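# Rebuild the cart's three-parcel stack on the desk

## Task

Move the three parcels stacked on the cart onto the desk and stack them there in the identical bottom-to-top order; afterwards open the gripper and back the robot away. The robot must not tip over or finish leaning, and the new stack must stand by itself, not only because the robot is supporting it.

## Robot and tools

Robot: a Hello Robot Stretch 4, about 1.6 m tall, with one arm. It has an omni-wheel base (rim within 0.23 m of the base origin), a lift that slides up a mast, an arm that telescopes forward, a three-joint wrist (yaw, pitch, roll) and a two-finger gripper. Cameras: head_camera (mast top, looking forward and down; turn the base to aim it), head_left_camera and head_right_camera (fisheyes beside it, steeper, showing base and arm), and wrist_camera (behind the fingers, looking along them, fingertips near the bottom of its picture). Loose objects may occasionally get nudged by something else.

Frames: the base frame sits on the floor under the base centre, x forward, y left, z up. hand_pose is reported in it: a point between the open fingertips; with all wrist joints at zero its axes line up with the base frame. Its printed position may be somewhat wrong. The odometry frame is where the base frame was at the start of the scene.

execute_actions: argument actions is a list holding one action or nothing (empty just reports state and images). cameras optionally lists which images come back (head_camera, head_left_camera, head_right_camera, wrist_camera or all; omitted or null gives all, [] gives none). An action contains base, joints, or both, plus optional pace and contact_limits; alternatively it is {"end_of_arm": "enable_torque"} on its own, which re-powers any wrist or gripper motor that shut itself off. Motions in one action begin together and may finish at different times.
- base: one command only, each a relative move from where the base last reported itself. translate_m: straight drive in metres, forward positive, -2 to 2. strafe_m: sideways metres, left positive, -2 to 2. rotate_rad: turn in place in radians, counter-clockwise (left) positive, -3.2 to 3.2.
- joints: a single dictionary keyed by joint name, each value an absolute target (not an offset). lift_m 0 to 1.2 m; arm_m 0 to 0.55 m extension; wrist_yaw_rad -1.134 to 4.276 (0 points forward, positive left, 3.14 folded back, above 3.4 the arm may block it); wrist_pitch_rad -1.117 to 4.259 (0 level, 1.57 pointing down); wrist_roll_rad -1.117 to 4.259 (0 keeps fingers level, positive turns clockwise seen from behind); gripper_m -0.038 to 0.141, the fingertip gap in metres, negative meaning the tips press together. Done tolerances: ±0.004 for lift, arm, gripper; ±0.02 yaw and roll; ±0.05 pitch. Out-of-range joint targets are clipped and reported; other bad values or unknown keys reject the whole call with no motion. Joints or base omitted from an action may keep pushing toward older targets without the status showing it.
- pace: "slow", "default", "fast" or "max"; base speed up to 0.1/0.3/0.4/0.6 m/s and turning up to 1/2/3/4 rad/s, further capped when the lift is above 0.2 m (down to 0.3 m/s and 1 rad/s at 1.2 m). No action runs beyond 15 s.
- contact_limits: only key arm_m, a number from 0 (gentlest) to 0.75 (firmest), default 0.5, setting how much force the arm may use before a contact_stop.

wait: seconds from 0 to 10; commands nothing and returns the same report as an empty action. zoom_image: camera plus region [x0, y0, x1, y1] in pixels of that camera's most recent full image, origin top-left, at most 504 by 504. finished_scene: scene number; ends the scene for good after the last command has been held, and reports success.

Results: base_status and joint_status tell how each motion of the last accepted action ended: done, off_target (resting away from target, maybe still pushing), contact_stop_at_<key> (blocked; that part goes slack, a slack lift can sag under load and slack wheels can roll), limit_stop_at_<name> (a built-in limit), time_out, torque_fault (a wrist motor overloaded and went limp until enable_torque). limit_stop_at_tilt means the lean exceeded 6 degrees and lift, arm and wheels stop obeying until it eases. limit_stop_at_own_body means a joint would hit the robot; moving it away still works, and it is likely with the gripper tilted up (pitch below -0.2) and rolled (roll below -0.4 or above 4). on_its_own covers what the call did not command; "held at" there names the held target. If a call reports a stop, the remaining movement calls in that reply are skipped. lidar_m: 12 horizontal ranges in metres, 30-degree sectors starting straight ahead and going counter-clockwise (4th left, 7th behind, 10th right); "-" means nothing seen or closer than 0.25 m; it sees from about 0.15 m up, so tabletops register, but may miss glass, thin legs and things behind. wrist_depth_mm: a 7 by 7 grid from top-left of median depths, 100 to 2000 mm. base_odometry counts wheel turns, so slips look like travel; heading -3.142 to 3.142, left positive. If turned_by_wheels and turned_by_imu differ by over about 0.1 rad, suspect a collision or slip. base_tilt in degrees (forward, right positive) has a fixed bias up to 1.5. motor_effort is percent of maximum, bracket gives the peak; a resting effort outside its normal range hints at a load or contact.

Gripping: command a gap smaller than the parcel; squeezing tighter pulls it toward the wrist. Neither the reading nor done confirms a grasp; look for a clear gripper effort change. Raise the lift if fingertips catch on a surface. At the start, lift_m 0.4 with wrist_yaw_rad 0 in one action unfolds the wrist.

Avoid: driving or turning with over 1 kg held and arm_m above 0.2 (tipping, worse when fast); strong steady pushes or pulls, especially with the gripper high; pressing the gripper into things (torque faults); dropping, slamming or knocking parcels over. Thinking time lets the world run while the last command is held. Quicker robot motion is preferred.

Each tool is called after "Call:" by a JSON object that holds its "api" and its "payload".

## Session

Call:
{"api": "execute_actions", "payload": {"actions": []}}

Scene clock: 0.00 s.
base_odometry: x=+0.000 y=+0.000 heading=+0.000 (m, m, rad; odometry frame)
turned_by_wheels: +0.000 (rad since the last result)
turned_by_imu: +0.000 (rad since the last result)
base_tilt: forward=-0.6 right=-0.2 (deg)
lidar_m: 2.24 1.32 1.28 1.50 1.73 1.66 1.42 2.01 1.97 2.46 1.70 1.71
base_status: not commanded
joint_positions: lift_m=+0.237 arm_m=-0.001 wrist_yaw_rad=+3.140 wrist_pitch_rad=-0.013 wrist_roll_rad=-0.019 gripper_m=+0.057
joint_status: not commanded
motor_effort: lift_m=+21 arm_m=-1 wrist_yaw_rad=+1 wrist_pitch_rad=-8 wrist_roll_rad=-1 gripper_m=-3 wheel_0=-1 wheel_1=+0 wheel_2=+0 (%)
hand_pose: x=-0.1184 y=+0.0878 z=+0.4188 quat_wxyz=(+0.001, +0.006, -0.009, +1.000) (m; base frame)
wrist_depth_mm: - 137 - - 1863 1576 1397 / - 136 - - 1808 1576 1430 / - 124 192 - 1756 1618 1430 / 107 135 241 - 1756 1537 1430 / 134 - - - 1756 1576 1397 / 1661 1808 208 1576 195 1499 1397 / 1118 1118 1025 144 1060 1008 1025
pictures: head_camera, head_left_camera, head_right_camera, wrist_camera
Images, in order (width x height): head_camera 420x560, head_left_camera 420x672, head_right_camera 420x672, wrist_camera 616x392.

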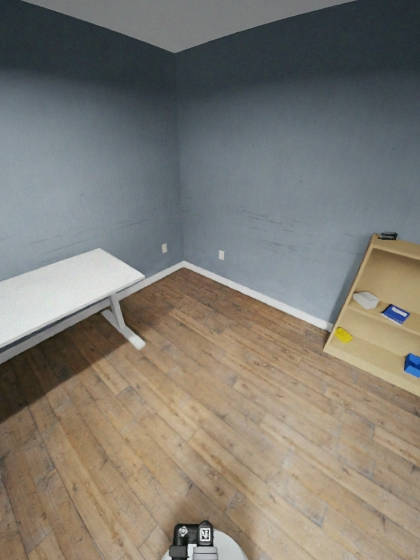

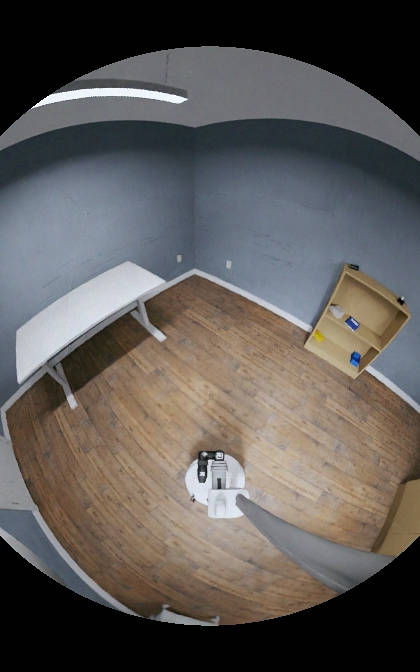

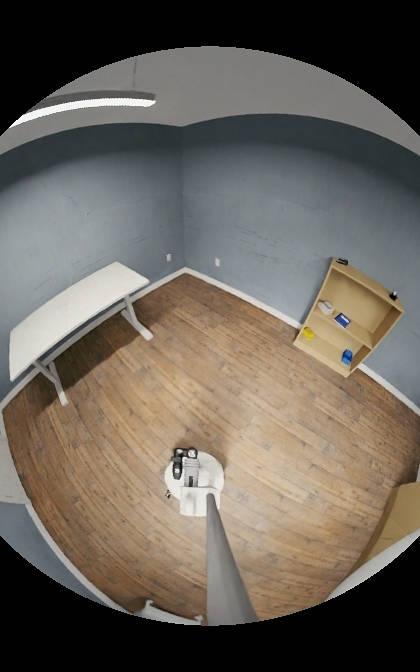

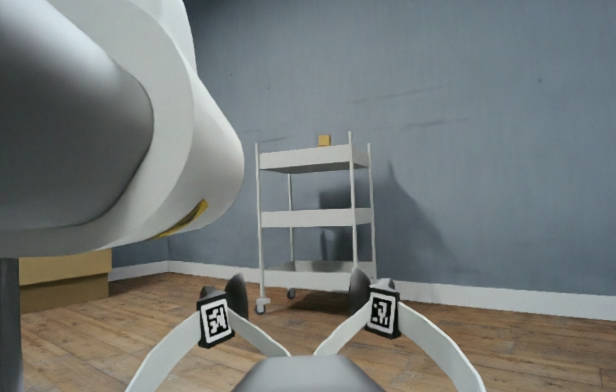

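Call:
{"api": "execute_actions", "payload": {"actions": [{"base":{"rotate_rad":2.4},"joints":{"lift_m":0.6,"wrist_yaw_rad":0},"pace":"fast"}], "cameras": ["head_camera","head_right_camera"]}}

Scene clock: 2.83 s.
base_odometry: x=+0.000 y=+0.000 heading=+2.400 (m, m, rad; odometry frame)
turned_by_wheels: +2.400 (rad since the last result)
turned_by_imu: +2.450 (rad since the last result)
base_tilt: forward=-0.6 right=-0.2 (deg)
lidar_m: 1.72 1.44 2.07 1.95 2.04 1.83 1.72 2.07 1.38 1.29 1.33 1.85
base_status: done
joint_positions: lift_m=+0.600 arm_m=-0.001 wrist_yaw_rad=+0.001 wrist_pitch_rad=-0.013 wrist_roll_rad=-0.019 gripper_m=+0.057
joint_status: all done
motor_effort: lift_m=+25(28) arm_m=-1(1) wrist_yaw_rad=-3(4) wrist_pitch_rad=-8(8) wrist_roll_rad=-2(2) gripper_m=-7(4) wheel_0=-1(7) wheel_1=-1(3) wheel_2=+0(10) (%)
hand_pose: x=+0.4585 y=-0.0873 z=+0.7815 quat_wxyz=(+1.000, -0.009, -0.006, +0.000) (m; base frame)
wrist_depth_mm: 1397 1464 1464 1499 1537 1537 1576 / 1430 1430 1464 1499 1499 1537 1576 / 1430 1430 1430 1499 1499 1537 1576 / 1397 1397 1430 1464 1499 1537 1576 / 1366 1430 1430 1464 1499 1499 1537 / 1397 1397 208 1464 195 1499 1537 / 1366 1397 1430 144 1499 1499 1537
pictures: head_camera, head_right_camera
Images, in order (width x height): head_camera 420x560, head_right_camera 420x672.

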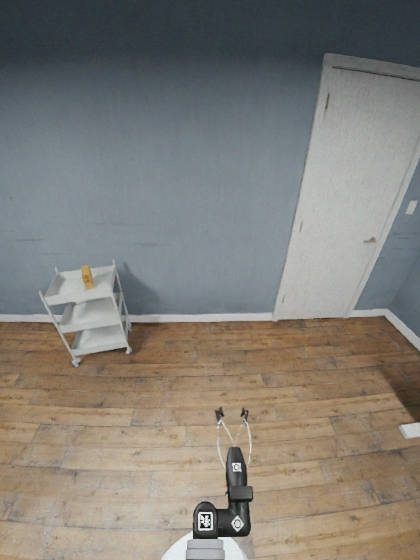

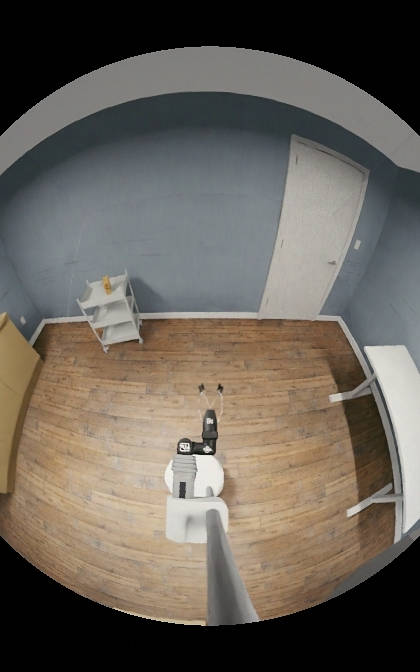

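Call:
{"api": "execute_actions", "payload": {"actions": [{"base":{"strafe_m":1.0},"joints":{"wrist_pitch_rad":1.57,"gripper_m":0.10},"pace":"fast"}], "cameras": []}}

Call:
{"api": "execute_actions", "payload": {"actions": [{"base":{"translate_m":0.45},"joints":{"lift_m":1.1,"arm_m":0.2},"pace":"fast"}]}}

Scene clock: 7.03 s.
base_odometry: x=-0.676 y=-0.737 heading=+2.400 (m, m, rad; odometry frame)
turned_by_wheels: +0.000 (rad since the last result)
turned_by_imu: +0.001 (rad since the last result)
base_tilt: forward=-0.6 right=-0.2 (deg)
lidar_m: 1.16 1.73 1.04 0.96 0.99 2.11 1.75 1.84 2.43 2.30 2.39 1.31
base_status: done
joint_positions: lift_m=+0.600 arm_m=-0.001 wrist_yaw_rad=+0.000 wrist_pitch_rad=+1.570 wrist_roll_rad=-0.019 gripper_m=+0.100
joint_status: all done
motor_effort: lift_m=+24(25) arm_m=-1(1) wrist_yaw_rad=+0(1) wrist_pitch_rad=-1(5) wrist_roll_rad=-1(1) gripper_m=-2(3) wheel_0=+0(9) wheel_1=+1(13) wheel_2=-1(2) (%)
hand_pose: x=+0.1702 y=-0.0874 z=+0.4895 quat_wxyz=(+0.707, -0.007, +0.707, +0.007) (m; base frame)
wrist_depth_mm: 691 691 699 707 715 723 732 / 691 691 707 707 715 723 732 / 683 691 699 707 715 723 732 / 683 691 699 707 715 715 723 / 683 683 488 492 707 715 715 / 683 484 484 488 196 715 715 / 676 477 484 144 707 715 715
pictures: none
No camera images: the call's "cameras" was empty. Leave "cameras" out to get every camera's image.

Scene clock: 9.53 s.
base_odometry: x=-1.008 y=-0.433 heading=+2.400 (m, m, rad; odometry frame)
turned_by_wheels: +0.000 (rad since the last result)
turned_by_imu: +0.000 (rad since the last result)
base_tilt: forward=-0.6 right=-0.2 (deg)
lidar_m: 0.69 1.28 1.04 0.99 1.00 1.37 2.21 2.28 2.42 2.28 1.80 0.81
base_status: done
joint_positions: lift_m=+1.100 arm_m=+0.199 wrist_yaw_rad=+0.000 wrist_pitch_rad=+1.570 wrist_roll_rad=-0.019 gripper_m=+0.100
joint_status: all done
motor_effort: lift_m=+24(25) arm_m=+4(6) wrist_yaw_rad=-2(1) wrist_pitch_rad=-1(2) wrist_roll_rad=-1(1) gripper_m=-3(2) wheel_0=-2(7) wheel_1=-2(4) wheel_2=+0(10) (%)
hand_pose: x=+0.3704 y=-0.0874 z=+0.9894 quat_wxyz=(+0.707, -0.007, +0.707, +0.007) (m; base frame)
wrist_depth_mm: 1160 1182 798 820 1205 1205 1229 / 1160 1160 1078 1060 1205 1229 1229 / 1138 1182 1182 1182 1205 1205 1205 / 1160 1160 1182 1205 1182 1205 1229 / 1138 1160 1160 1182 1205 1205 1229 / 1160 1138 960 976 196 1205 1229 / 1160 1160 960 144 1205 1205 1205
pictures: head_camera, head_left_camera, head_right_camera, wrist_camera
Images, in order (width x height): head_camera 420x560, head_left_camera 420x672, head_right_camera 420x672, wrist_camera 616x392.

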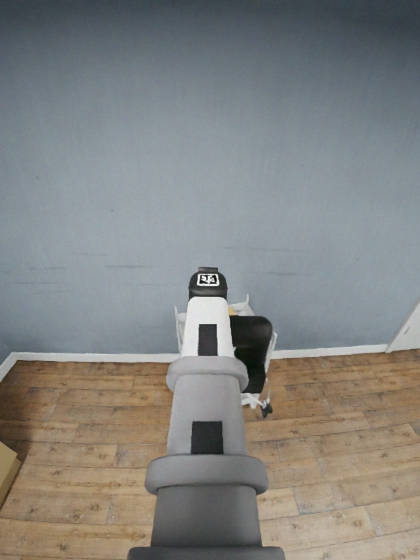

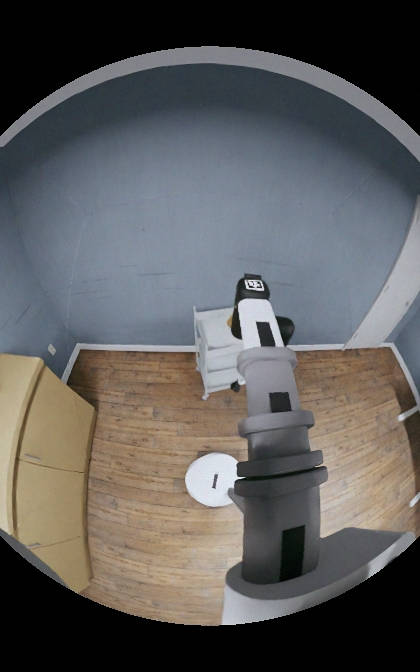

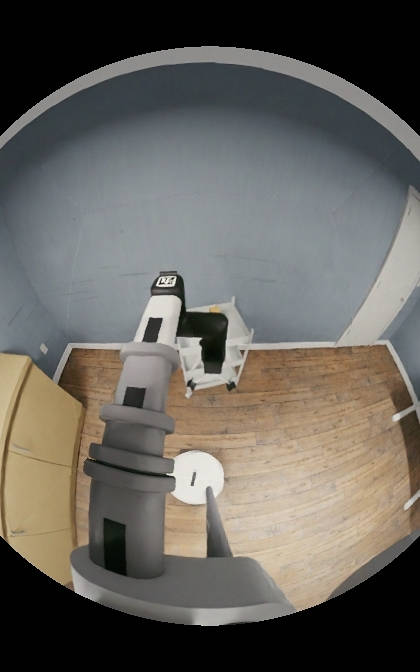

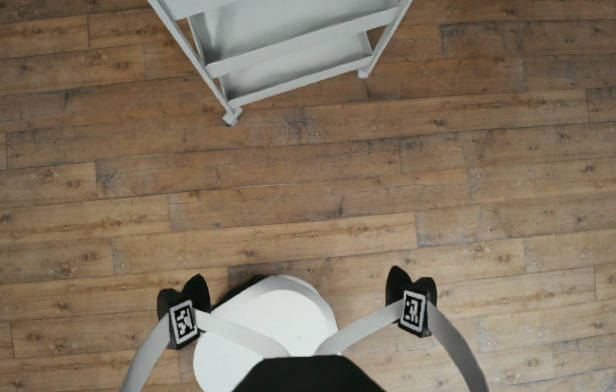

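Cart front is at about 0.69 m; moving closer with the arm over the tray.

Call:
{"api": "execute_actions", "payload": {"actions": [{"base":{"translate_m":0.22},"joints":{"arm_m":0.42},"pace":"fast"}], "cameras": ["wrist_camera","head_right_camera"]}}

Scene clock: 12.00 s.
base_odometry: x=-1.170 y=-0.285 heading=+2.400 (m, m, rad; odometry frame)
turned_by_wheels: +0.000 (rad since the last result)
turned_by_imu: +0.001 (rad since the last result)
base_tilt: forward=-0.6 right=-0.2 (deg)
lidar_m: 0.47 1.05 1.39 0.99 1.03 1.38 2.45 2.55 2.41 2.28 1.48 0.58
base_status: done
joint_positions: lift_m=+1.100 arm_m=+0.419 wrist_yaw_rad=+0.000 wrist_pitch_rad=+1.570 wrist_roll_rad=-0.019 gripper_m=+0.100
joint_status: all done
motor_effort: lift_m=+24(24) arm_m=+4(8) wrist_yaw_rad=+0(2) wrist_pitch_rad=+0(2) wrist_roll_rad=-1(1) gripper_m=-3(1) wheel_0=+1(5) wheel_1=+1(2) wheel_2=+0(9) (%)
hand_pose: x=+0.5905 y=-0.0874 z=+0.9895 quat_wxyz=(+0.707, -0.007, +0.707, +0.007) (m; base frame)
wrist_depth_mm: 723 768 741 549 549 917 931 / 946 539 539 544 549 1205 1205 / 1160 539 544 445 549 1205 1205 / 1160 539 539 539 549 1205 1205 / 1160 1160 539 539 549 1205 1205 / 1138 1160 469 1182 196 1205 1229 / 1160 1138 1160 144 1205 1205 1229
pictures: head_right_camera, wrist_camera
Images, in order (width x height): head_right_camera 420x672, wrist_camera 616x392.

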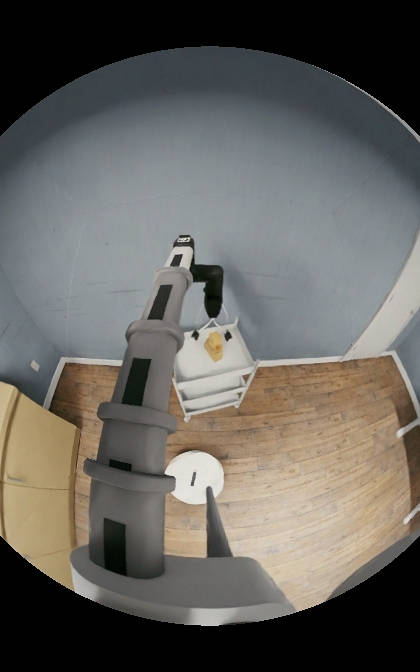

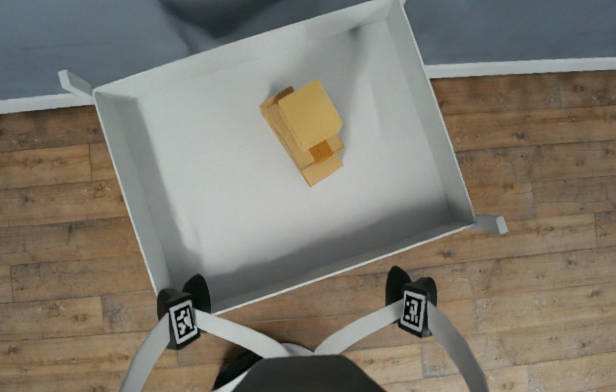

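Call:
{"api": "zoom_image", "payload": {"camera": "wrist_camera", "region": [240,70,370,200]}}

Region (240, 70, 370, 200) of wrist_camera's 616x392 image, scaled by 3.877.

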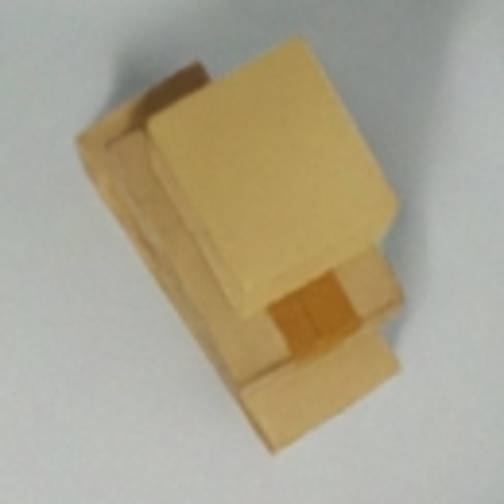

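Call:
{"api": "execute_actions", "payload": {"actions": [{"base":{"translate_m":0.07},"joints":{"arm_m":0.495,"wrist_roll_rad":-0.54,"lift_m":1.0}}], "cameras": ["wrist_camera"]}}

Scene clock: 14.63 s.
base_odometry: x=-1.221 y=-0.237 heading=+2.400 (m, m, rad; odometry frame)
turned_by_wheels: +0.000 (rad since the last result)
turned_by_imu: +0.001 (rad since the last result)
base_tilt: forward=-0.6 right=-0.2 (deg)
lidar_m: 0.40 0.97 1.32 1.00 1.04 1.37 2.57 2.60 2.40 2.30 1.42 0.49
base_status: done
joint_positions: lift_m=+1.000 arm_m=+0.494 wrist_yaw_rad=+0.000 wrist_pitch_rad=+1.570 wrist_roll_rad=-0.540 gripper_m=+0.100
joint_status: all done
motor_effort: lift_m=+17(22) arm_m=+4(3) wrist_yaw_rad=+1(1) wrist_pitch_rad=-2(2) wrist_roll_rad=-2(6) gripper_m=-1(2) wheel_0=-1(7) wheel_1=-1(1) wheel_2=+2(8) (%)
hand_pose: x=+0.6655 y=-0.0874 z=+0.8900 quat_wxyz=(+0.682, -0.189, +0.681, +0.188) (m; base frame)
wrist_depth_mm: 1078 1008 723 559 459 392 343 / 1078 442 1078 820 615 488 418 / 1060 442 445 445 683 621 512 / 1078 436 442 445 449 449 768 / 1060 436 442 343 445 449 1118 / 1060 433 439 392 195 1098 1098 / 1060 433 436 144 442 1098 1098
pictures: wrist_camera
Images, in order (width x height): wrist_camera 616x392.

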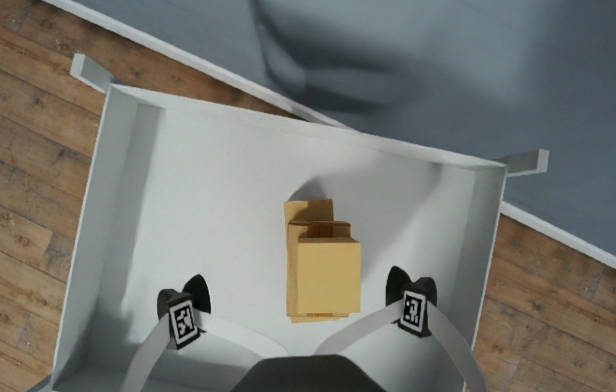

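Call:
{"api": "execute_actions", "payload": {"actions": [{"base":{"strafe_m":-0.025},"joints":{"arm_m":0.487,"lift_m":0.93,"gripper_m":0.085}}], "cameras": ["wrist_camera"]}}

Scene clock: 16.47 s.
base_odometry: x=-1.204 y=-0.219 heading=+2.400 (m, m, rad; odometry frame)
turned_by_wheels: +0.000 (rad since the last result)
turned_by_imu: +0.000 (rad since the last result)
base_tilt: forward=-0.5 right=-0.2 (deg)
lidar_m: 0.41 0.43 1.29 1.03 1.06 1.43 2.50 2.58 2.38 2.27 1.45 0.50
base_status: done
joint_positions: lift_m=+0.930 arm_m=+0.488 wrist_yaw_rad=+0.000 wrist_pitch_rad=+1.570 wrist_roll_rad=-0.540 gripper_m=+0.085
joint_status: all done
motor_effort: lift_m=+17(16) arm_m=-4(4) wrist_yaw_rad=+1(0) wrist_pitch_rad=-1(0) wrist_roll_rad=-2(1) gripper_m=-1(3) wheel_0=-1(11) wheel_1=+2(7) wheel_2=+0(1) (%)
hand_pose: x=+0.6589 y=-0.0874 z=+0.8200 quat_wxyz=(+0.682, -0.189, +0.681, +0.188) (m; base frame)
wrist_depth_mm: 668 991 750 580 473 404 355 / 349 373 375 683 615 504 430 / 347 373 375 377 379 370 504 / 345 373 375 325 379 379 788 / 362 370 373 224 377 379 1042 / 366 368 211 224 195 377 1042 / 366 366 368 143 375 357 1042
pictures: wrist_camera
Images, in order (width x height): wrist_camera 616x392.

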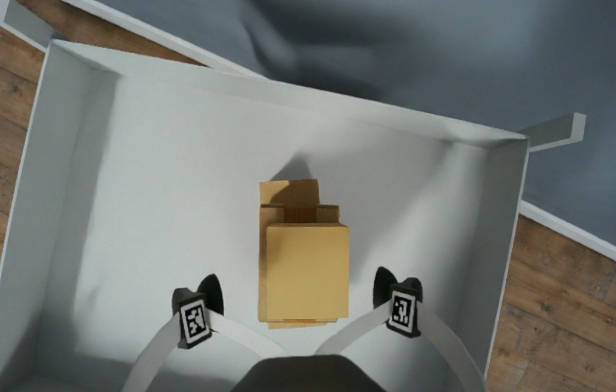

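Call:
{"api": "execute_actions", "payload": {"actions": [{"joints":{"lift_m":0.877}}], "cameras": ["wrist_camera"]}}

Call:
{"api": "execute_actions", "payload": {"actions": [{"joints":{"gripper_m":0.0}}], "cameras": []}}

Call:
{"api": "execute_actions", "payload": {"actions": [{"joints":{"lift_m":0.98}}], "cameras": ["wrist_camera","head_right_camera"]}}

Call:
{"api": "zoom_image", "payload": {"camera": "head_right_camera", "region": [170,280,270,400]}}

Scene clock: 18.10 s.
base_odometry: x=-1.204 y=-0.219 heading=+2.400 (m, m, rad; odometry frame)
turned_by_wheels: +0.000 (rad since the last result)
turned_by_imu: +0.000 (rad since the last result)
base_tilt: forward=-0.6 right=-0.2 (deg)
lidar_m: 0.41 0.41 1.32 1.02 1.08 1.46 2.52 2.58 2.36 2.29 1.43 0.48
base_status: not commanded
joint_positions: lift_m=+0.877 arm_m=+0.488 wrist_yaw_rad=+0.000 wrist_pitch_rad=+1.570 wrist_roll_rad=-0.540 gripper_m=+0.085
joint_status: all done
motor_effort: lift_m=+17(17) arm_m=-4(4) wrist_yaw_rad=+1(1) wrist_pitch_rad=-2(2) wrist_roll_rad=-2(2) gripper_m=-2(2) wheel_0=-1(1) wheel_1=+2(2) wheel_2=+1(1) (%)
hand_pose: x=+0.6589 y=-0.0874 z=+0.7671 quat_wxyz=(+0.682, -0.189, +0.681, +0.188) (m; base frame)
wrist_depth_mm: 282 296 691 580 473 404 353 / 315 322 322 312 327 477 430 / 319 320 322 324 327 327 285 / 317 319 322 272 327 329 294 / 315 317 320 172 324 327 991 / 315 317 208 172 187 325 991 / 314 315 319 143 324 283 991
pictures: wrist_camera
Images, in order (width x height): wrist_camera 616x392.

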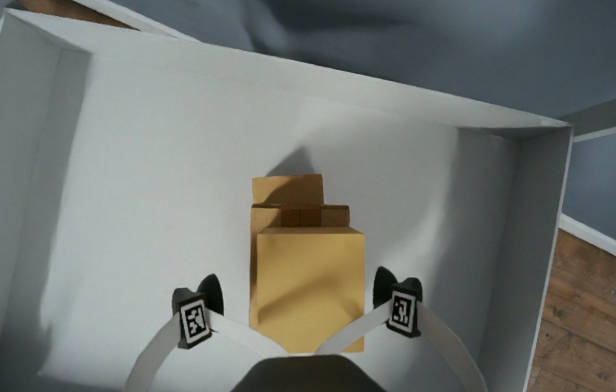

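Scene clock: 19.73 s.
base_odometry: x=-1.204 y=-0.219 heading=+2.400 (m, m, rad; odometry frame)
turned_by_wheels: +0.000 (rad since the last result)
turned_by_imu: +0.000 (rad since the last result)
base_tilt: forward=-0.5 right=-0.2 (deg)
lidar_m: 0.42 0.39 1.32 1.02 1.09 1.45 2.49 2.61 2.39 2.26 1.42 0.50
base_status: not commanded
joint_positions: lift_m=+0.877 arm_m=+0.488 wrist_yaw_rad=+0.000 wrist_pitch_rad=+1.570 wrist_roll_rad=-0.540 gripper_m=+0.001
joint_status: all done
motor_effort: lift_m=+17(17) arm_m=-4(4) wrist_yaw_rad=+0(0) wrist_pitch_rad=-1(2) wrist_roll_rad=-2(3) gripper_m=-30(30) wheel_0=-1(1) wheel_1=+2(2) wheel_2=+0(1) (%)
hand_pose: x=+0.6589 y=-0.0874 z=+0.7670 quat_wxyz=(+0.682, -0.189, +0.681, +0.188) (m; base frame)
wrist_depth_mm: 282 296 691 580 473 404 353 / 315 322 322 310 325 480 433 / 317 319 322 325 327 329 286 / 317 319 320 271 325 329 294 / 315 317 320 157 325 327 976 / 314 315 178 156 178 310 991 / 314 154 315 156 324 212 991
pictures: none
No camera images: the call's "cameras" was empty. Leave "cameras" out to get every camera's image.

Scene clock: 21.20 s.
base_odometry: x=-1.204 y=-0.219 heading=+2.400 (m, m, rad; odometry frame)
turned_by_wheels: +0.000 (rad since the last result)
turned_by_imu: +0.000 (rad since the last result)
base_tilt: forward=-0.6 right=-0.2 (deg)
lidar_m: 0.41 0.42 1.29 1.03 1.06 1.44 2.51 2.60 2.39 2.26 1.42 0.50
base_status: not commanded
joint_positions: lift_m=+0.980 arm_m=+0.488 wrist_yaw_rad=+0.000 wrist_pitch_rad=+1.570 wrist_roll_rad=-0.540 gripper_m=+0.001
joint_status: all done
motor_effort: lift_m=+26(28) arm_m=-4(4) wrist_yaw_rad=+0(1) wrist_pitch_rad=-2(2) wrist_roll_rad=-2(1) gripper_m=-31(29) wheel_0=+0(1) wheel_1=+2(2) wheel_2=+1(1) (%)
hand_pose: x=+0.6589 y=-0.0874 z=+0.8694 quat_wxyz=(+0.682, -0.189, +0.681, +0.188) (m; base frame)
wrist_depth_mm: 1042 1060 750 580 477 404 355 / 1060 421 854 809 634 508 430 / 1060 421 424 427 427 430 539 / 723 418 421 370 427 430 798 / 404 418 418 157 427 1078 1078 / 410 415 178 156 177 1078 1098 / 389 155 410 156 421 259 1098
pictures: head_right_camera, wrist_camera
Images, in order (width x height): head_right_camera 420x672, wrist_camera 616x392.

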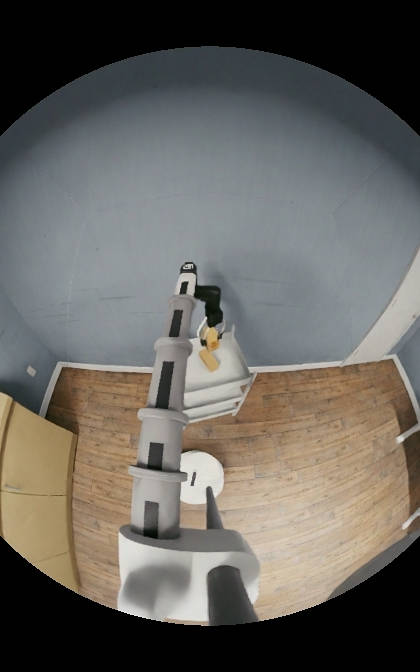

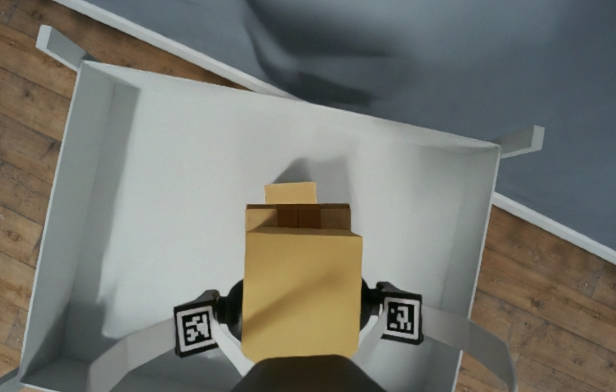

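Region (170, 280, 270, 400) of head_right_camera's 420x672 image, scaled by 4.200, with more detail than that image has.

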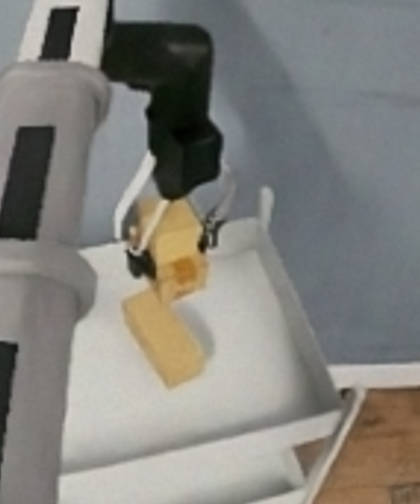

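Call:
{"api": "execute_actions", "payload": {"actions": [{"joints":{"lift_m":1.08}}], "cameras": []}}

Call:
{"api": "execute_actions", "payload": {"actions": [{"base":{"translate_m":-0.55},"joints":{"arm_m":0.15}}], "cameras": []}}

Call:
{"api": "execute_actions", "payload": {"actions": [{"base":{"rotate_rad":-1.54},"joints":{"wrist_roll_rad":0},"pace":"slow"}], "cameras": ["head_camera"]}}

Scene clock: 23.57 s.
base_odometry: x=-1.204 y=-0.219 heading=+2.400 (m, m, rad; odometry frame)
turned_by_wheels: +0.000 (rad since the last result)
turned_by_imu: +0.000 (rad since the last result)
base_tilt: forward=-0.5 right=-0.2 (deg)
lidar_m: 0.42 0.41 1.31 1.05 1.08 1.43 2.54 2.58 2.36 2.27 1.42 0.48
base_status: not commanded
joint_positions: lift_m=+1.080 arm_m=+0.488 wrist_yaw_rad=+0.000 wrist_pitch_rad=+1.570 wrist_roll_rad=-0.540 gripper_m=+0.001
joint_status: all done
motor_effort: lift_m=+25(26) arm_m=-4(4) wrist_yaw_rad=+1(0) wrist_pitch_rad=-2(1) wrist_roll_rad=-2(2) gripper_m=-28(30) wheel_0=-1(1) wheel_1=+2(2) wheel_2=+0(0) (%)
hand_pose: x=+0.6589 y=-0.0874 z=+0.9694 quat_wxyz=(+0.682, -0.189, +0.681, +0.188) (m; base frame)
wrist_depth_mm: 1160 1078 741 580 473 404 353 / 1160 1182 1098 842 634 504 430 / 1138 517 517 525 759 647 554 / 1138 517 517 525 525 1008 798 / 1138 512 517 157 525 1160 1182 / 1118 512 178 156 178 1182 1182 / 1138 155 449 156 521 668 1182
pictures: none
No camera images: the call's "cameras" was empty. Leave "cameras" out to get every camera's image.

Scene clock: 26.87 s.
base_odometry: x=-0.799 y=-0.590 heading=+2.400 (m, m, rad; odometry frame)
turned_by_wheels: +0.000 (rad since the last result)
turned_by_imu: +0.000 (rad since the last result)
base_tilt: forward=-0.5 right=-0.2 (deg)
lidar_m: 0.96 1.54 1.07 1.01 1.01 1.37 1.95 2.03 2.37 2.28 2.23 1.11
base_status: done
joint_positions: lift_m=+1.080 arm_m=+0.151 wrist_yaw_rad=+0.000 wrist_pitch_rad=+1.570 wrist_roll_rad=-0.540 gripper_m=+0.001
joint_status: all done
motor_effort: lift_m=+25(25) arm_m=-4(5) wrist_yaw_rad=+1(0) wrist_pitch_rad=-2(3) wrist_roll_rad=-1(2) gripper_m=-30(30) wheel_0=+1(12) wheel_1=+1(9) wheel_2=+1(9) (%)
hand_pose: x=+0.3218 y=-0.0874 z=+0.9694 quat_wxyz=(+0.682, -0.189, +0.681, +0.188) (m; base frame)
wrist_depth_mm: 1160 1160 1160 1182 1182 1205 1205 / 1160 1160 1182 1182 1182 1182 1182 / 1138 1160 1182 1182 1182 1182 1205 / 1138 1160 1160 1160 1182 1182 1182 / 1138 1160 946 157 1182 1182 1182 / 1138 1138 178 156 178 1160 1182 / 1118 155 788 156 1160 676 1182
pictures: none
No camera images: the call's "cameras" was empty. Leave "cameras" out to get every camera's image.

Scene clock: 29.70 s.
base_odometry: x=-0.799 y=-0.590 heading=+0.860 (m, m, rad; odometry frame)
turned_by_wheels: -1.540 (rad since the last result)
turned_by_imu: -1.571 (rad since the last result)
base_tilt: forward=-0.6 right=-0.2 (deg)
lidar_m: 2.26 2.19 1.09 0.96 1.54 1.07 1.00 1.04 1.40 1.97 2.05 2.39
base_status: done
joint_positions: lift_m=+1.080 arm_m=+0.151 wrist_yaw_rad=+0.000 wrist_pitch_rad=+1.570 wrist_roll_rad=+0.000 gripper_m=+0.001
joint_status: all done
motor_effort: lift_m=+25(25) arm_m=-4(4) wrist_yaw_rad=+1(1) wrist_pitch_rad=-2(1) wrist_roll_rad=-1(6) gripper_m=-31(30) wheel_0=+1(7) wheel_1=+1(4) wheel_2=+1(5) (%)
hand_pose: x=+0.3219 y=-0.0874 z=+0.9694 quat_wxyz=(+0.707, +0.000, +0.707, +0.000) (m; base frame)
wrist_depth_mm: 1138 1160 1160 1182 1182 1182 1205 / 1138 1138 1160 1182 1205 1205 1205 / 1160 1160 1138 1182 1182 1182 1205 / 1138 1138 1160 1160 1182 1182 1205 / 1138 1160 1138 157 1182 1205 1205 / 1118 1138 178 156 177 1182 1182 / 1118 155 946 156 1182 676 1205
pictures: head_camera
Images, in order (width x height): head_camera 420x560.

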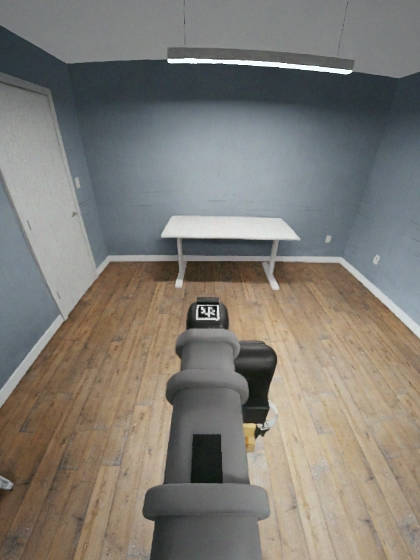

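Call:
{"api": "execute_actions", "payload": {"actions": [{"base":{"translate_m":1.76},"joints":{"arm_m":0.5},"pace":"fast"}], "cameras": ["wrist_camera","head_right_camera"]}}

Scene clock: 36.70 s.
base_odometry: x=+0.349 y=+0.744 heading=+0.860 (m, m, rad; odometry frame)
turned_by_wheels: +0.000 (rad since the last result)
turned_by_imu: +0.003 (rad since the last result)
base_tilt: forward=-0.6 right=-0.2 (deg)
lidar_m: 0.51 0.55 1.59 1.49 1.60 1.78 2.82 2.89 2.05 2.20 0.75 0.55
base_status: done
joint_positions: lift_m=+1.080 arm_m=+0.499 wrist_yaw_rad=+0.000 wrist_pitch_rad=+1.570 wrist_roll_rad=+0.000 gripper_m=+0.001
joint_status: all done
motor_effort: lift_m=+25(25) arm_m=+4(4) wrist_yaw_rad=+0(0) wrist_pitch_rad=-1(2) wrist_roll_rad=+0(0) gripper_m=-29(31) wheel_0=-1(7) wheel_1=+1(3) wheel_2=+0(11) (%)
hand_pose: x=+0.6704 y=-0.0874 z=+0.9694 quat_wxyz=(+0.707, +0.000, +0.707, +0.000) (m; base frame)
wrist_depth_mm: 459 462 466 469 473 477 484 / 455 462 466 469 473 477 484 / 452 459 466 469 473 477 480 / 452 459 459 462 469 473 480 / 452 455 459 157 469 473 480 / 449 452 178 156 177 469 480 / 449 154 459 156 1160 676 1205
pictures: head_right_camera, wrist_camera
Images, in order (width x height): head_right_camera 420x672, wrist_camera 616x392.

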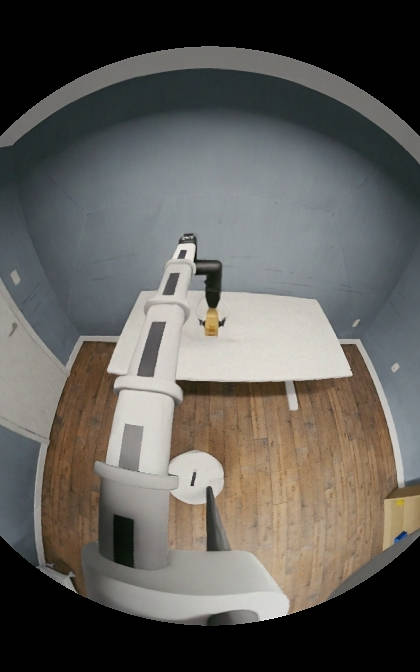

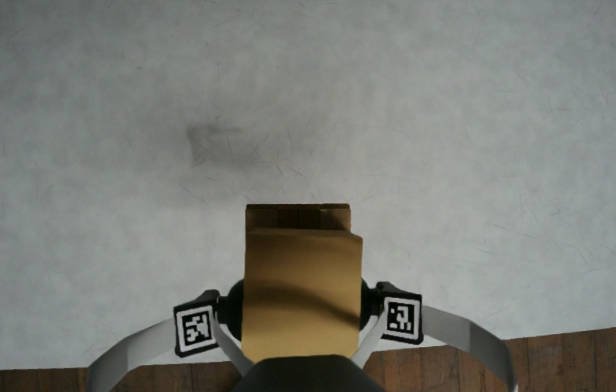

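Call:
{"api": "execute_actions", "payload": {"actions": [{"joints":{"lift_m":0.89,"arm_m":0.53}}], "cameras": []}}

Call:
{"api": "execute_actions", "payload": {"actions": [{"joints":{"lift_m":0.868},"pace":"slow"}], "cameras": ["wrist_camera"]}}

Scene clock: 39.13 s.
base_odometry: x=+0.349 y=+0.744 heading=+0.860 (m, m, rad; odometry frame)
turned_by_wheels: +0.000 (rad since the last result)
turned_by_imu: +0.000 (rad since the last result)
base_tilt: forward=-0.5 right=-0.2 (deg)
lidar_m: 0.51 0.54 1.57 1.49 1.56 1.77 2.79 2.88 2.07 2.20 0.73 0.54
base_status: not commanded
joint_positions: lift_m=+0.890 arm_m=+0.529 wrist_yaw_rad=+0.000 wrist_pitch_rad=+1.570 wrist_roll_rad=+0.000 gripper_m=+0.001
joint_status: all done
motor_effort: lift_m=+18(24) arm_m=+4(2) wrist_yaw_rad=-1(1) wrist_pitch_rad=-2(3) wrist_roll_rad=-2(1) gripper_m=-29(33) wheel_0=-1(1) wheel_1=+1(0) wheel_2=+0(0) (%)
hand_pose: x=+0.7004 y=-0.0874 z=+0.7800 quat_wxyz=(+0.707, +0.000, +0.707, +0.000) (m; base frame)
wrist_depth_mm: 273 276 279 282 285 286 289 / 272 274 277 281 282 286 289 / 272 274 277 279 282 286 287 / 271 273 276 278 281 285 286 / 271 273 274 157 279 283 286 / 270 272 178 156 177 282 286 / 270 155 273 155 278 220 283
pictures: none
No camera images: the call's "cameras" was empty. Leave "cameras" out to get every camera's image.

Scene clock: 40.07 s.
base_odometry: x=+0.349 y=+0.744 heading=+0.860 (m, m, rad; odometry frame)
turned_by_wheels: +0.000 (rad since the last result)
turned_by_imu: +0.000 (rad since the last result)
base_tilt: forward=-0.6 right=-0.2 (deg)
lidar_m: 0.48 0.55 1.58 1.47 1.59 1.78 2.78 2.89 2.04 2.22 0.72 0.54
base_status: not commanded
joint_positions: lift_m=+0.868 arm_m=+0.529 wrist_yaw_rad=+0.000 wrist_pitch_rad=+1.570 wrist_roll_rad=+0.000 gripper_m=+0.001
joint_status: all done
motor_effort: lift_m=+18(19) arm_m=+4(5) wrist_yaw_rad=+1(1) wrist_pitch_rad=-3(2) wrist_roll_rad=-1(0) gripper_m=-31(31) wheel_0=-1(1) wheel_1=+1(0) wheel_2=+0(0) (%)
hand_pose: x=+0.7004 y=-0.0874 z=+0.7580 quat_wxyz=(+0.707, +0.000, +0.707, +0.000) (m; base frame)
wrist_depth_mm: 252 255 257 259 262 264 266 / 251 254 256 258 260 264 266 / 250 253 255 258 260 263 265 / 250 252 255 256 259 263 264 / 249 252 253 157 258 262 264 / 249 251 178 156 179 260 263 / 247 155 252 156 257 209 262
pictures: wrist_camera
Images, in order (width x height): wrist_camera 616x392.

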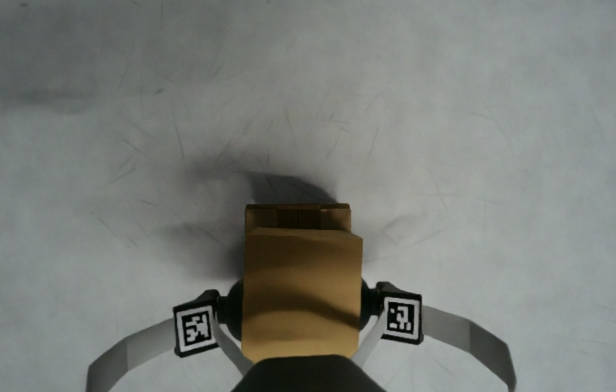

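Call:
{"api": "execute_actions", "payload": {"actions": [{"joints":{"gripper_m":0.085}}], "cameras": ["wrist_camera"]}}

Call:
{"api": "execute_actions", "payload": {"actions": [{"joints":{"lift_m":1.0}}], "cameras": ["wrist_camera"]}}

Scene clock: 42.03 s.
base_odometry: x=+0.349 y=+0.744 heading=+0.860 (m, m, rad; odometry frame)
turned_by_wheels: +0.000 (rad since the last result)
turned_by_imu: +0.000 (rad since the last result)
base_tilt: forward=-0.6 right=-0.2 (deg)
lidar_m: 0.51 0.55 1.57 1.48 1.58 1.76 2.81 2.88 2.03 2.21 0.72 0.56
base_status: not commanded
joint_positions: lift_m=+0.868 arm_m=+0.529 wrist_yaw_rad=+0.000 wrist_pitch_rad=+1.570 wrist_roll_rad=+0.000 gripper_m=+0.085
joint_status: all done
motor_effort: lift_m=+16(18) arm_m=+4(4) wrist_yaw_rad=+1(2) wrist_pitch_rad=-1(15) wrist_roll_rad=+0(0) gripper_m=-3(28) wheel_0=+0(1) wheel_1=+1(1) wheel_2=-1(1) (%)
hand_pose: x=+0.7004 y=-0.0874 z=+0.7581 quat_wxyz=(+0.707, +0.000, +0.707, +0.000) (m; base frame)
wrist_depth_mm: 253 255 259 260 264 266 268 / 252 255 257 260 262 265 267 / 252 254 257 259 262 264 266 / 251 253 256 258 260 263 266 / 250 253 254 158 260 263 264 / 249 251 187 158 198 262 264 / 248 250 252 139 258 260 263
pictures: wrist_camera
Images, in order (width x height): wrist_camera 616x392.

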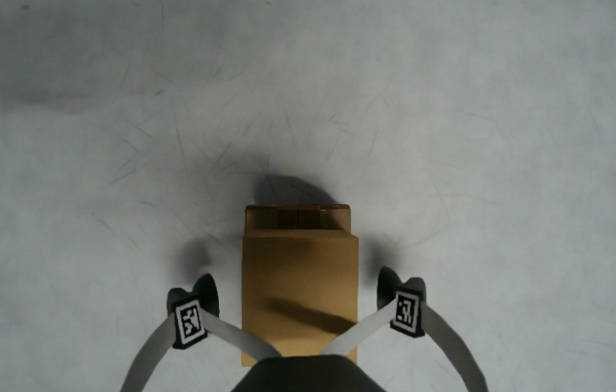

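Scene clock: 43.63 s.
base_odometry: x=+0.349 y=+0.744 heading=+0.860 (m, m, rad; odometry frame)
turned_by_wheels: +0.000 (rad since the last result)
turned_by_imu: +0.000 (rad since the last result)
base_tilt: forward=-0.6 right=-0.2 (deg)
lidar_m: 0.51 0.56 1.57 1.50 1.58 1.75 2.80 2.87 2.06 2.19 0.74 0.52
base_status: not commanded
joint_positions: lift_m=+1.000 arm_m=+0.529 wrist_yaw_rad=+0.000 wrist_pitch_rad=+1.570 wrist_roll_rad=+0.000 gripper_m=+0.085
joint_status: all done
motor_effort: lift_m=+25(26) arm_m=+4(4) wrist_yaw_rad=+1(3) wrist_pitch_rad=-1(2) wrist_roll_rad=-1(2) gripper_m=-4(2) wheel_0=+0(0) wheel_1=+1(1) wheel_2=-1(1) (%)
hand_pose: x=+0.7004 y=-0.0874 z=+0.8894 quat_wxyz=(+0.707, +0.000, +0.707, +0.000) (m; base frame)
wrist_depth_mm: 382 384 389 392 394 399 402 / 379 382 387 389 392 399 402 / 377 382 387 389 392 397 402 / 377 377 384 387 389 394 399 / 375 379 382 287 392 394 397 / 375 377 211 384 195 392 394 / 375 377 379 143 387 392 394
pictures: wrist_camera
Images, in order (width x height): wrist_camera 616x392.

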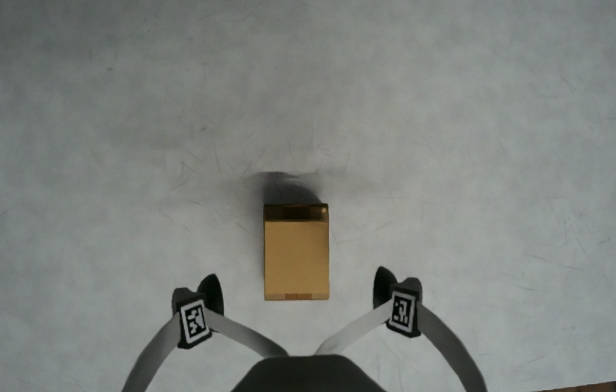

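Call:
{"api": "execute_actions", "payload": {"actions": [{"base":{"translate_m":-1.76},"joints":{"arm_m":0.15},"pace":"fast"}], "cameras": []}}

Call:
{"api": "execute_actions", "payload": {"actions": [{"base":{"rotate_rad":1.54},"joints":{"wrist_roll_rad":-0.54},"pace":"fast"}], "cameras": []}}

Call:
{"api": "execute_actions", "payload": {"actions": [{"base":{"translate_m":0.55},"joints":{"arm_m":0.488},"pace":"fast"}], "cameras": ["wrist_camera"]}}

Scene clock: 50.63 s.
base_odometry: x=-0.799 y=-0.590 heading=+0.860 (m, m, rad; odometry frame)
turned_by_wheels: +0.000 (rad since the last result)
turned_by_imu: -0.001 (rad since the last result)
base_tilt: forward=-0.6 right=-0.2 (deg)
lidar_m: 2.27 2.17 1.08 0.96 1.53 1.08 1.00 1.06 1.39 1.97 2.03 2.37
base_status: done
joint_positions: lift_m=+1.000 arm_m=+0.151 wrist_yaw_rad=+0.000 wrist_pitch_rad=+1.570 wrist_roll_rad=+0.000 gripper_m=+0.085
joint_status: all done
motor_effort: lift_m=+24(25) arm_m=-4(6) wrist_yaw_rad=+1(1) wrist_pitch_rad=-2(2) wrist_roll_rad=-1(1) gripper_m=-2(3) wheel_0=+0(7) wheel_1=-1(5) wheel_2=-1(7) (%)
hand_pose: x=+0.3218 y=-0.0874 z=+0.8895 quat_wxyz=(+0.707, +0.000, +0.707, +0.000) (m; base frame)
wrist_depth_mm: 1078 1078 1078 1098 1118 1098 1138 / 1060 1078 1098 1118 1118 1118 1138 / 1060 1078 1098 1098 1098 1138 1118 / 1060 1060 1078 1098 1098 1118 1118 / 1060 1060 1098 1098 1098 1118 1118 / 1060 1042 211 878 195 1098 1098 / 1042 1060 866 143 1098 1098 1118
pictures: none
No camera images: the call's "cameras" was empty. Leave "cameras" out to get every camera's image.

Scene clock: 52.87 s.
base_odometry: x=-0.799 y=-0.590 heading=+2.400 (m, m, rad; odometry frame)
turned_by_wheels: +1.540 (rad since the last result)
turned_by_imu: +1.572 (rad since the last result)
base_tilt: forward=-0.6 right=-0.2 (deg)
lidar_m: 0.95 1.54 1.08 1.00 1.03 1.38 1.95 2.04 2.35 2.27 2.25 1.10
base_status: done
joint_positions: lift_m=+1.000 arm_m=+0.151 wrist_yaw_rad=+0.000 wrist_pitch_rad=+1.570 wrist_roll_rad=-0.540 gripper_m=+0.085
joint_status: all done
motor_effort: lift_m=+24(24) arm_m=-4(4) wrist_yaw_rad=+0(1) wrist_pitch_rad=-1(1) wrist_roll_rad=-3(9) gripper_m=-1(0) wheel_0=+0(8) wheel_1=+1(7) wheel_2=+1(5) (%)
hand_pose: x=+0.3219 y=-0.0874 z=+0.8895 quat_wxyz=(+0.682, -0.189, +0.681, +0.188) (m; base frame)
wrist_depth_mm: 1078 1078 1098 1098 1098 1118 1138 / 1078 1078 1098 1098 1118 1098 1118 / 1078 1078 1098 1098 1118 1118 1118 / 1078 1060 1098 1078 1098 1098 1118 / 1060 1078 891 1078 1098 1098 1118 / 1060 866 211 1078 195 1098 1118 / 1060 976 866 143 1098 1098 1118
pictures: none
No camera images: the call's "cameras" was empty. Leave "cameras" out to get every camera's image.

Scene clock: 55.87 s.
base_odometry: x=-1.205 y=-0.219 heading=+2.400 (m, m, rad; odometry frame)
turned_by_wheels: +0.000 (rad since the last result)
turned_by_imu: +0.001 (rad since the last result)
base_tilt: forward=-0.6 right=-0.2 (deg)
lidar_m: 0.41 0.42 1.33 1.02 1.09 1.37 2.51 2.60 2.38 2.28 1.42 0.50
base_status: done
joint_positions: lift_m=+1.000 arm_m=+0.487 wrist_yaw_rad=+0.000 wrist_pitch_rad=+1.570 wrist_roll_rad=-0.540 gripper_m=+0.085
joint_status: all done
motor_effort: lift_m=+24(24) arm_m=+4(4) wrist_yaw_rad=-1(2) wrist_pitch_rad=-2(2) wrist_roll_rad=-1(2) gripper_m=-3(1) wheel_0=+0(10) wheel_1=+1(8) wheel_2=+2(7) (%)
hand_pose: x=+0.6585 y=-0.0874 z=+0.8895 quat_wxyz=(+0.682, -0.189, +0.681, +0.189) (m; base frame)
wrist_depth_mm: 1078 1042 750 585 473 404 355 / 1078 439 976 809 634 504 430 / 1078 439 442 445 449 574 554 / 1078 439 439 445 445 778 798 / 1060 436 442 394 449 1098 1098 / 433 433 211 439 195 1098 1118 / 399 418 436 143 445 1118 1118
pictures: wrist_camera
Images, in order (width x height): wrist_camera 616x392.

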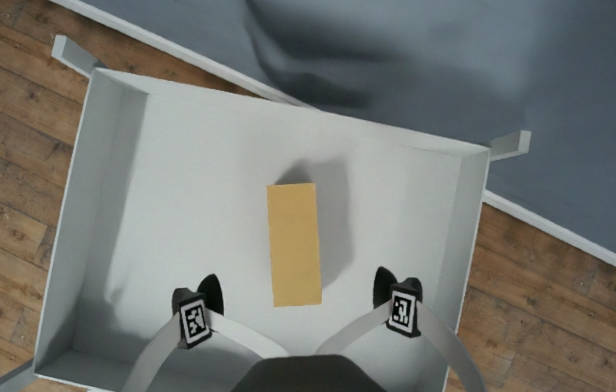

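Call:
{"api": "execute_actions", "payload": {"actions": [{"joints":{"lift_m":0.86,"wrist_roll_rad":-0.59}}], "cameras": ["wrist_camera"]}}

Call:
{"api": "execute_actions", "payload": {"actions": [{"joints":{"lift_m":0.814}}], "cameras": ["wrist_camera"]}}

Scene clock: 57.93 s.
base_odometry: x=-1.205 y=-0.219 heading=+2.400 (m, m, rad; odometry frame)
turned_by_wheels: +0.000 (rad since the last result)
turned_by_imu: +0.000 (rad since the last result)
base_tilt: forward=-0.6 right=-0.2 (deg)
lidar_m: 0.41 0.40 1.29 1.04 1.06 1.40 2.52 2.61 2.37 2.27 1.42 0.48
base_status: not commanded
joint_positions: lift_m=+0.860 arm_m=+0.487 wrist_yaw_rad=+0.000 wrist_pitch_rad=+1.570 wrist_roll_rad=-0.590 gripper_m=+0.085
joint_status: all done
motor_effort: lift_m=+17(26) arm_m=+4(4) wrist_yaw_rad=+0(1) wrist_pitch_rad=+0(1) wrist_roll_rad=-3(2) gripper_m=-1(1) wheel_0=+0(0) wheel_1=+1(1) wheel_2=+2(2) (%)
hand_pose: x=+0.6585 y=-0.0874 z=+0.7500 quat_wxyz=(+0.677, -0.206, +0.676, +0.205) (m; base frame)
wrist_depth_mm: 282 283 609 580 473 399 345 / 303 304 307 300 291 462 415 / 301 303 307 309 310 312 282 / 301 303 306 255 309 310 281 / 300 301 304 255 307 310 273 / 298 300 210 254 195 309 271 / 298 298 301 143 306 281 960
pictures: wrist_camera
Images, in order (width x height): wrist_camera 616x392.

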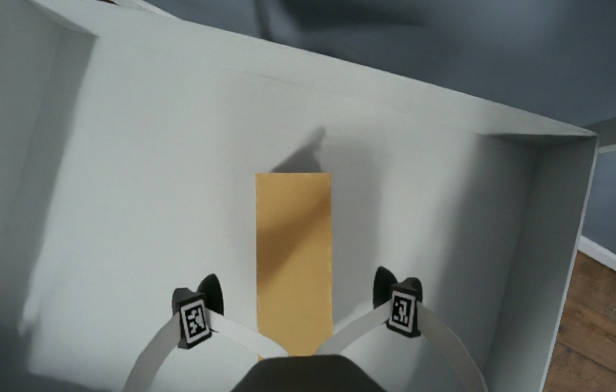

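Scene clock: 59.00 s.
base_odometry: x=-1.205 y=-0.219 heading=+2.400 (m, m, rad; odometry frame)
turned_by_wheels: +0.000 (rad since the last result)
turned_by_imu: +0.000 (rad since the last result)
base_tilt: forward=-0.6 right=-0.2 (deg)
lidar_m: 0.42 0.44 1.31 1.03 1.05 1.38 2.50 2.59 2.35 2.24 1.43 0.52
base_status: not commanded
joint_positions: lift_m=+0.814 arm_m=+0.487 wrist_yaw_rad=+0.000 wrist_pitch_rad=+1.570 wrist_roll_rad=-0.590 gripper_m=+0.085
joint_status: all done
motor_effort: lift_m=+17(13) arm_m=+4(4) wrist_yaw_rad=+1(1) wrist_pitch_rad=-2(0) wrist_roll_rad=-1(3) gripper_m=-5(3) wheel_0=+0(0) wheel_1=+1(1) wheel_2=+1(2) (%)
hand_pose: x=+0.6585 y=-0.0874 z=+0.7040 quat_wxyz=(+0.677, -0.206, +0.676, +0.205) (m; base frame)
wrist_depth_mm: 258 260 233 226 439 399 345 / 257 258 262 263 253 228 373 / 256 258 260 262 265 266 267 / 256 257 259 210 263 265 267 / 255 256 258 209 263 265 264 / 254 256 208 208 195 263 251 / 253 254 256 143 260 263 243
pictures: wrist_camera
Images, in order (width x height): wrist_camera 616x392.

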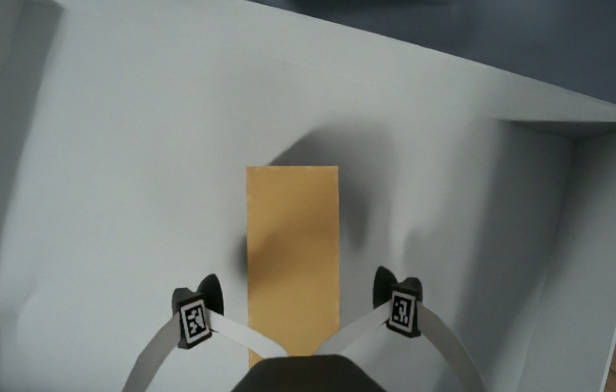

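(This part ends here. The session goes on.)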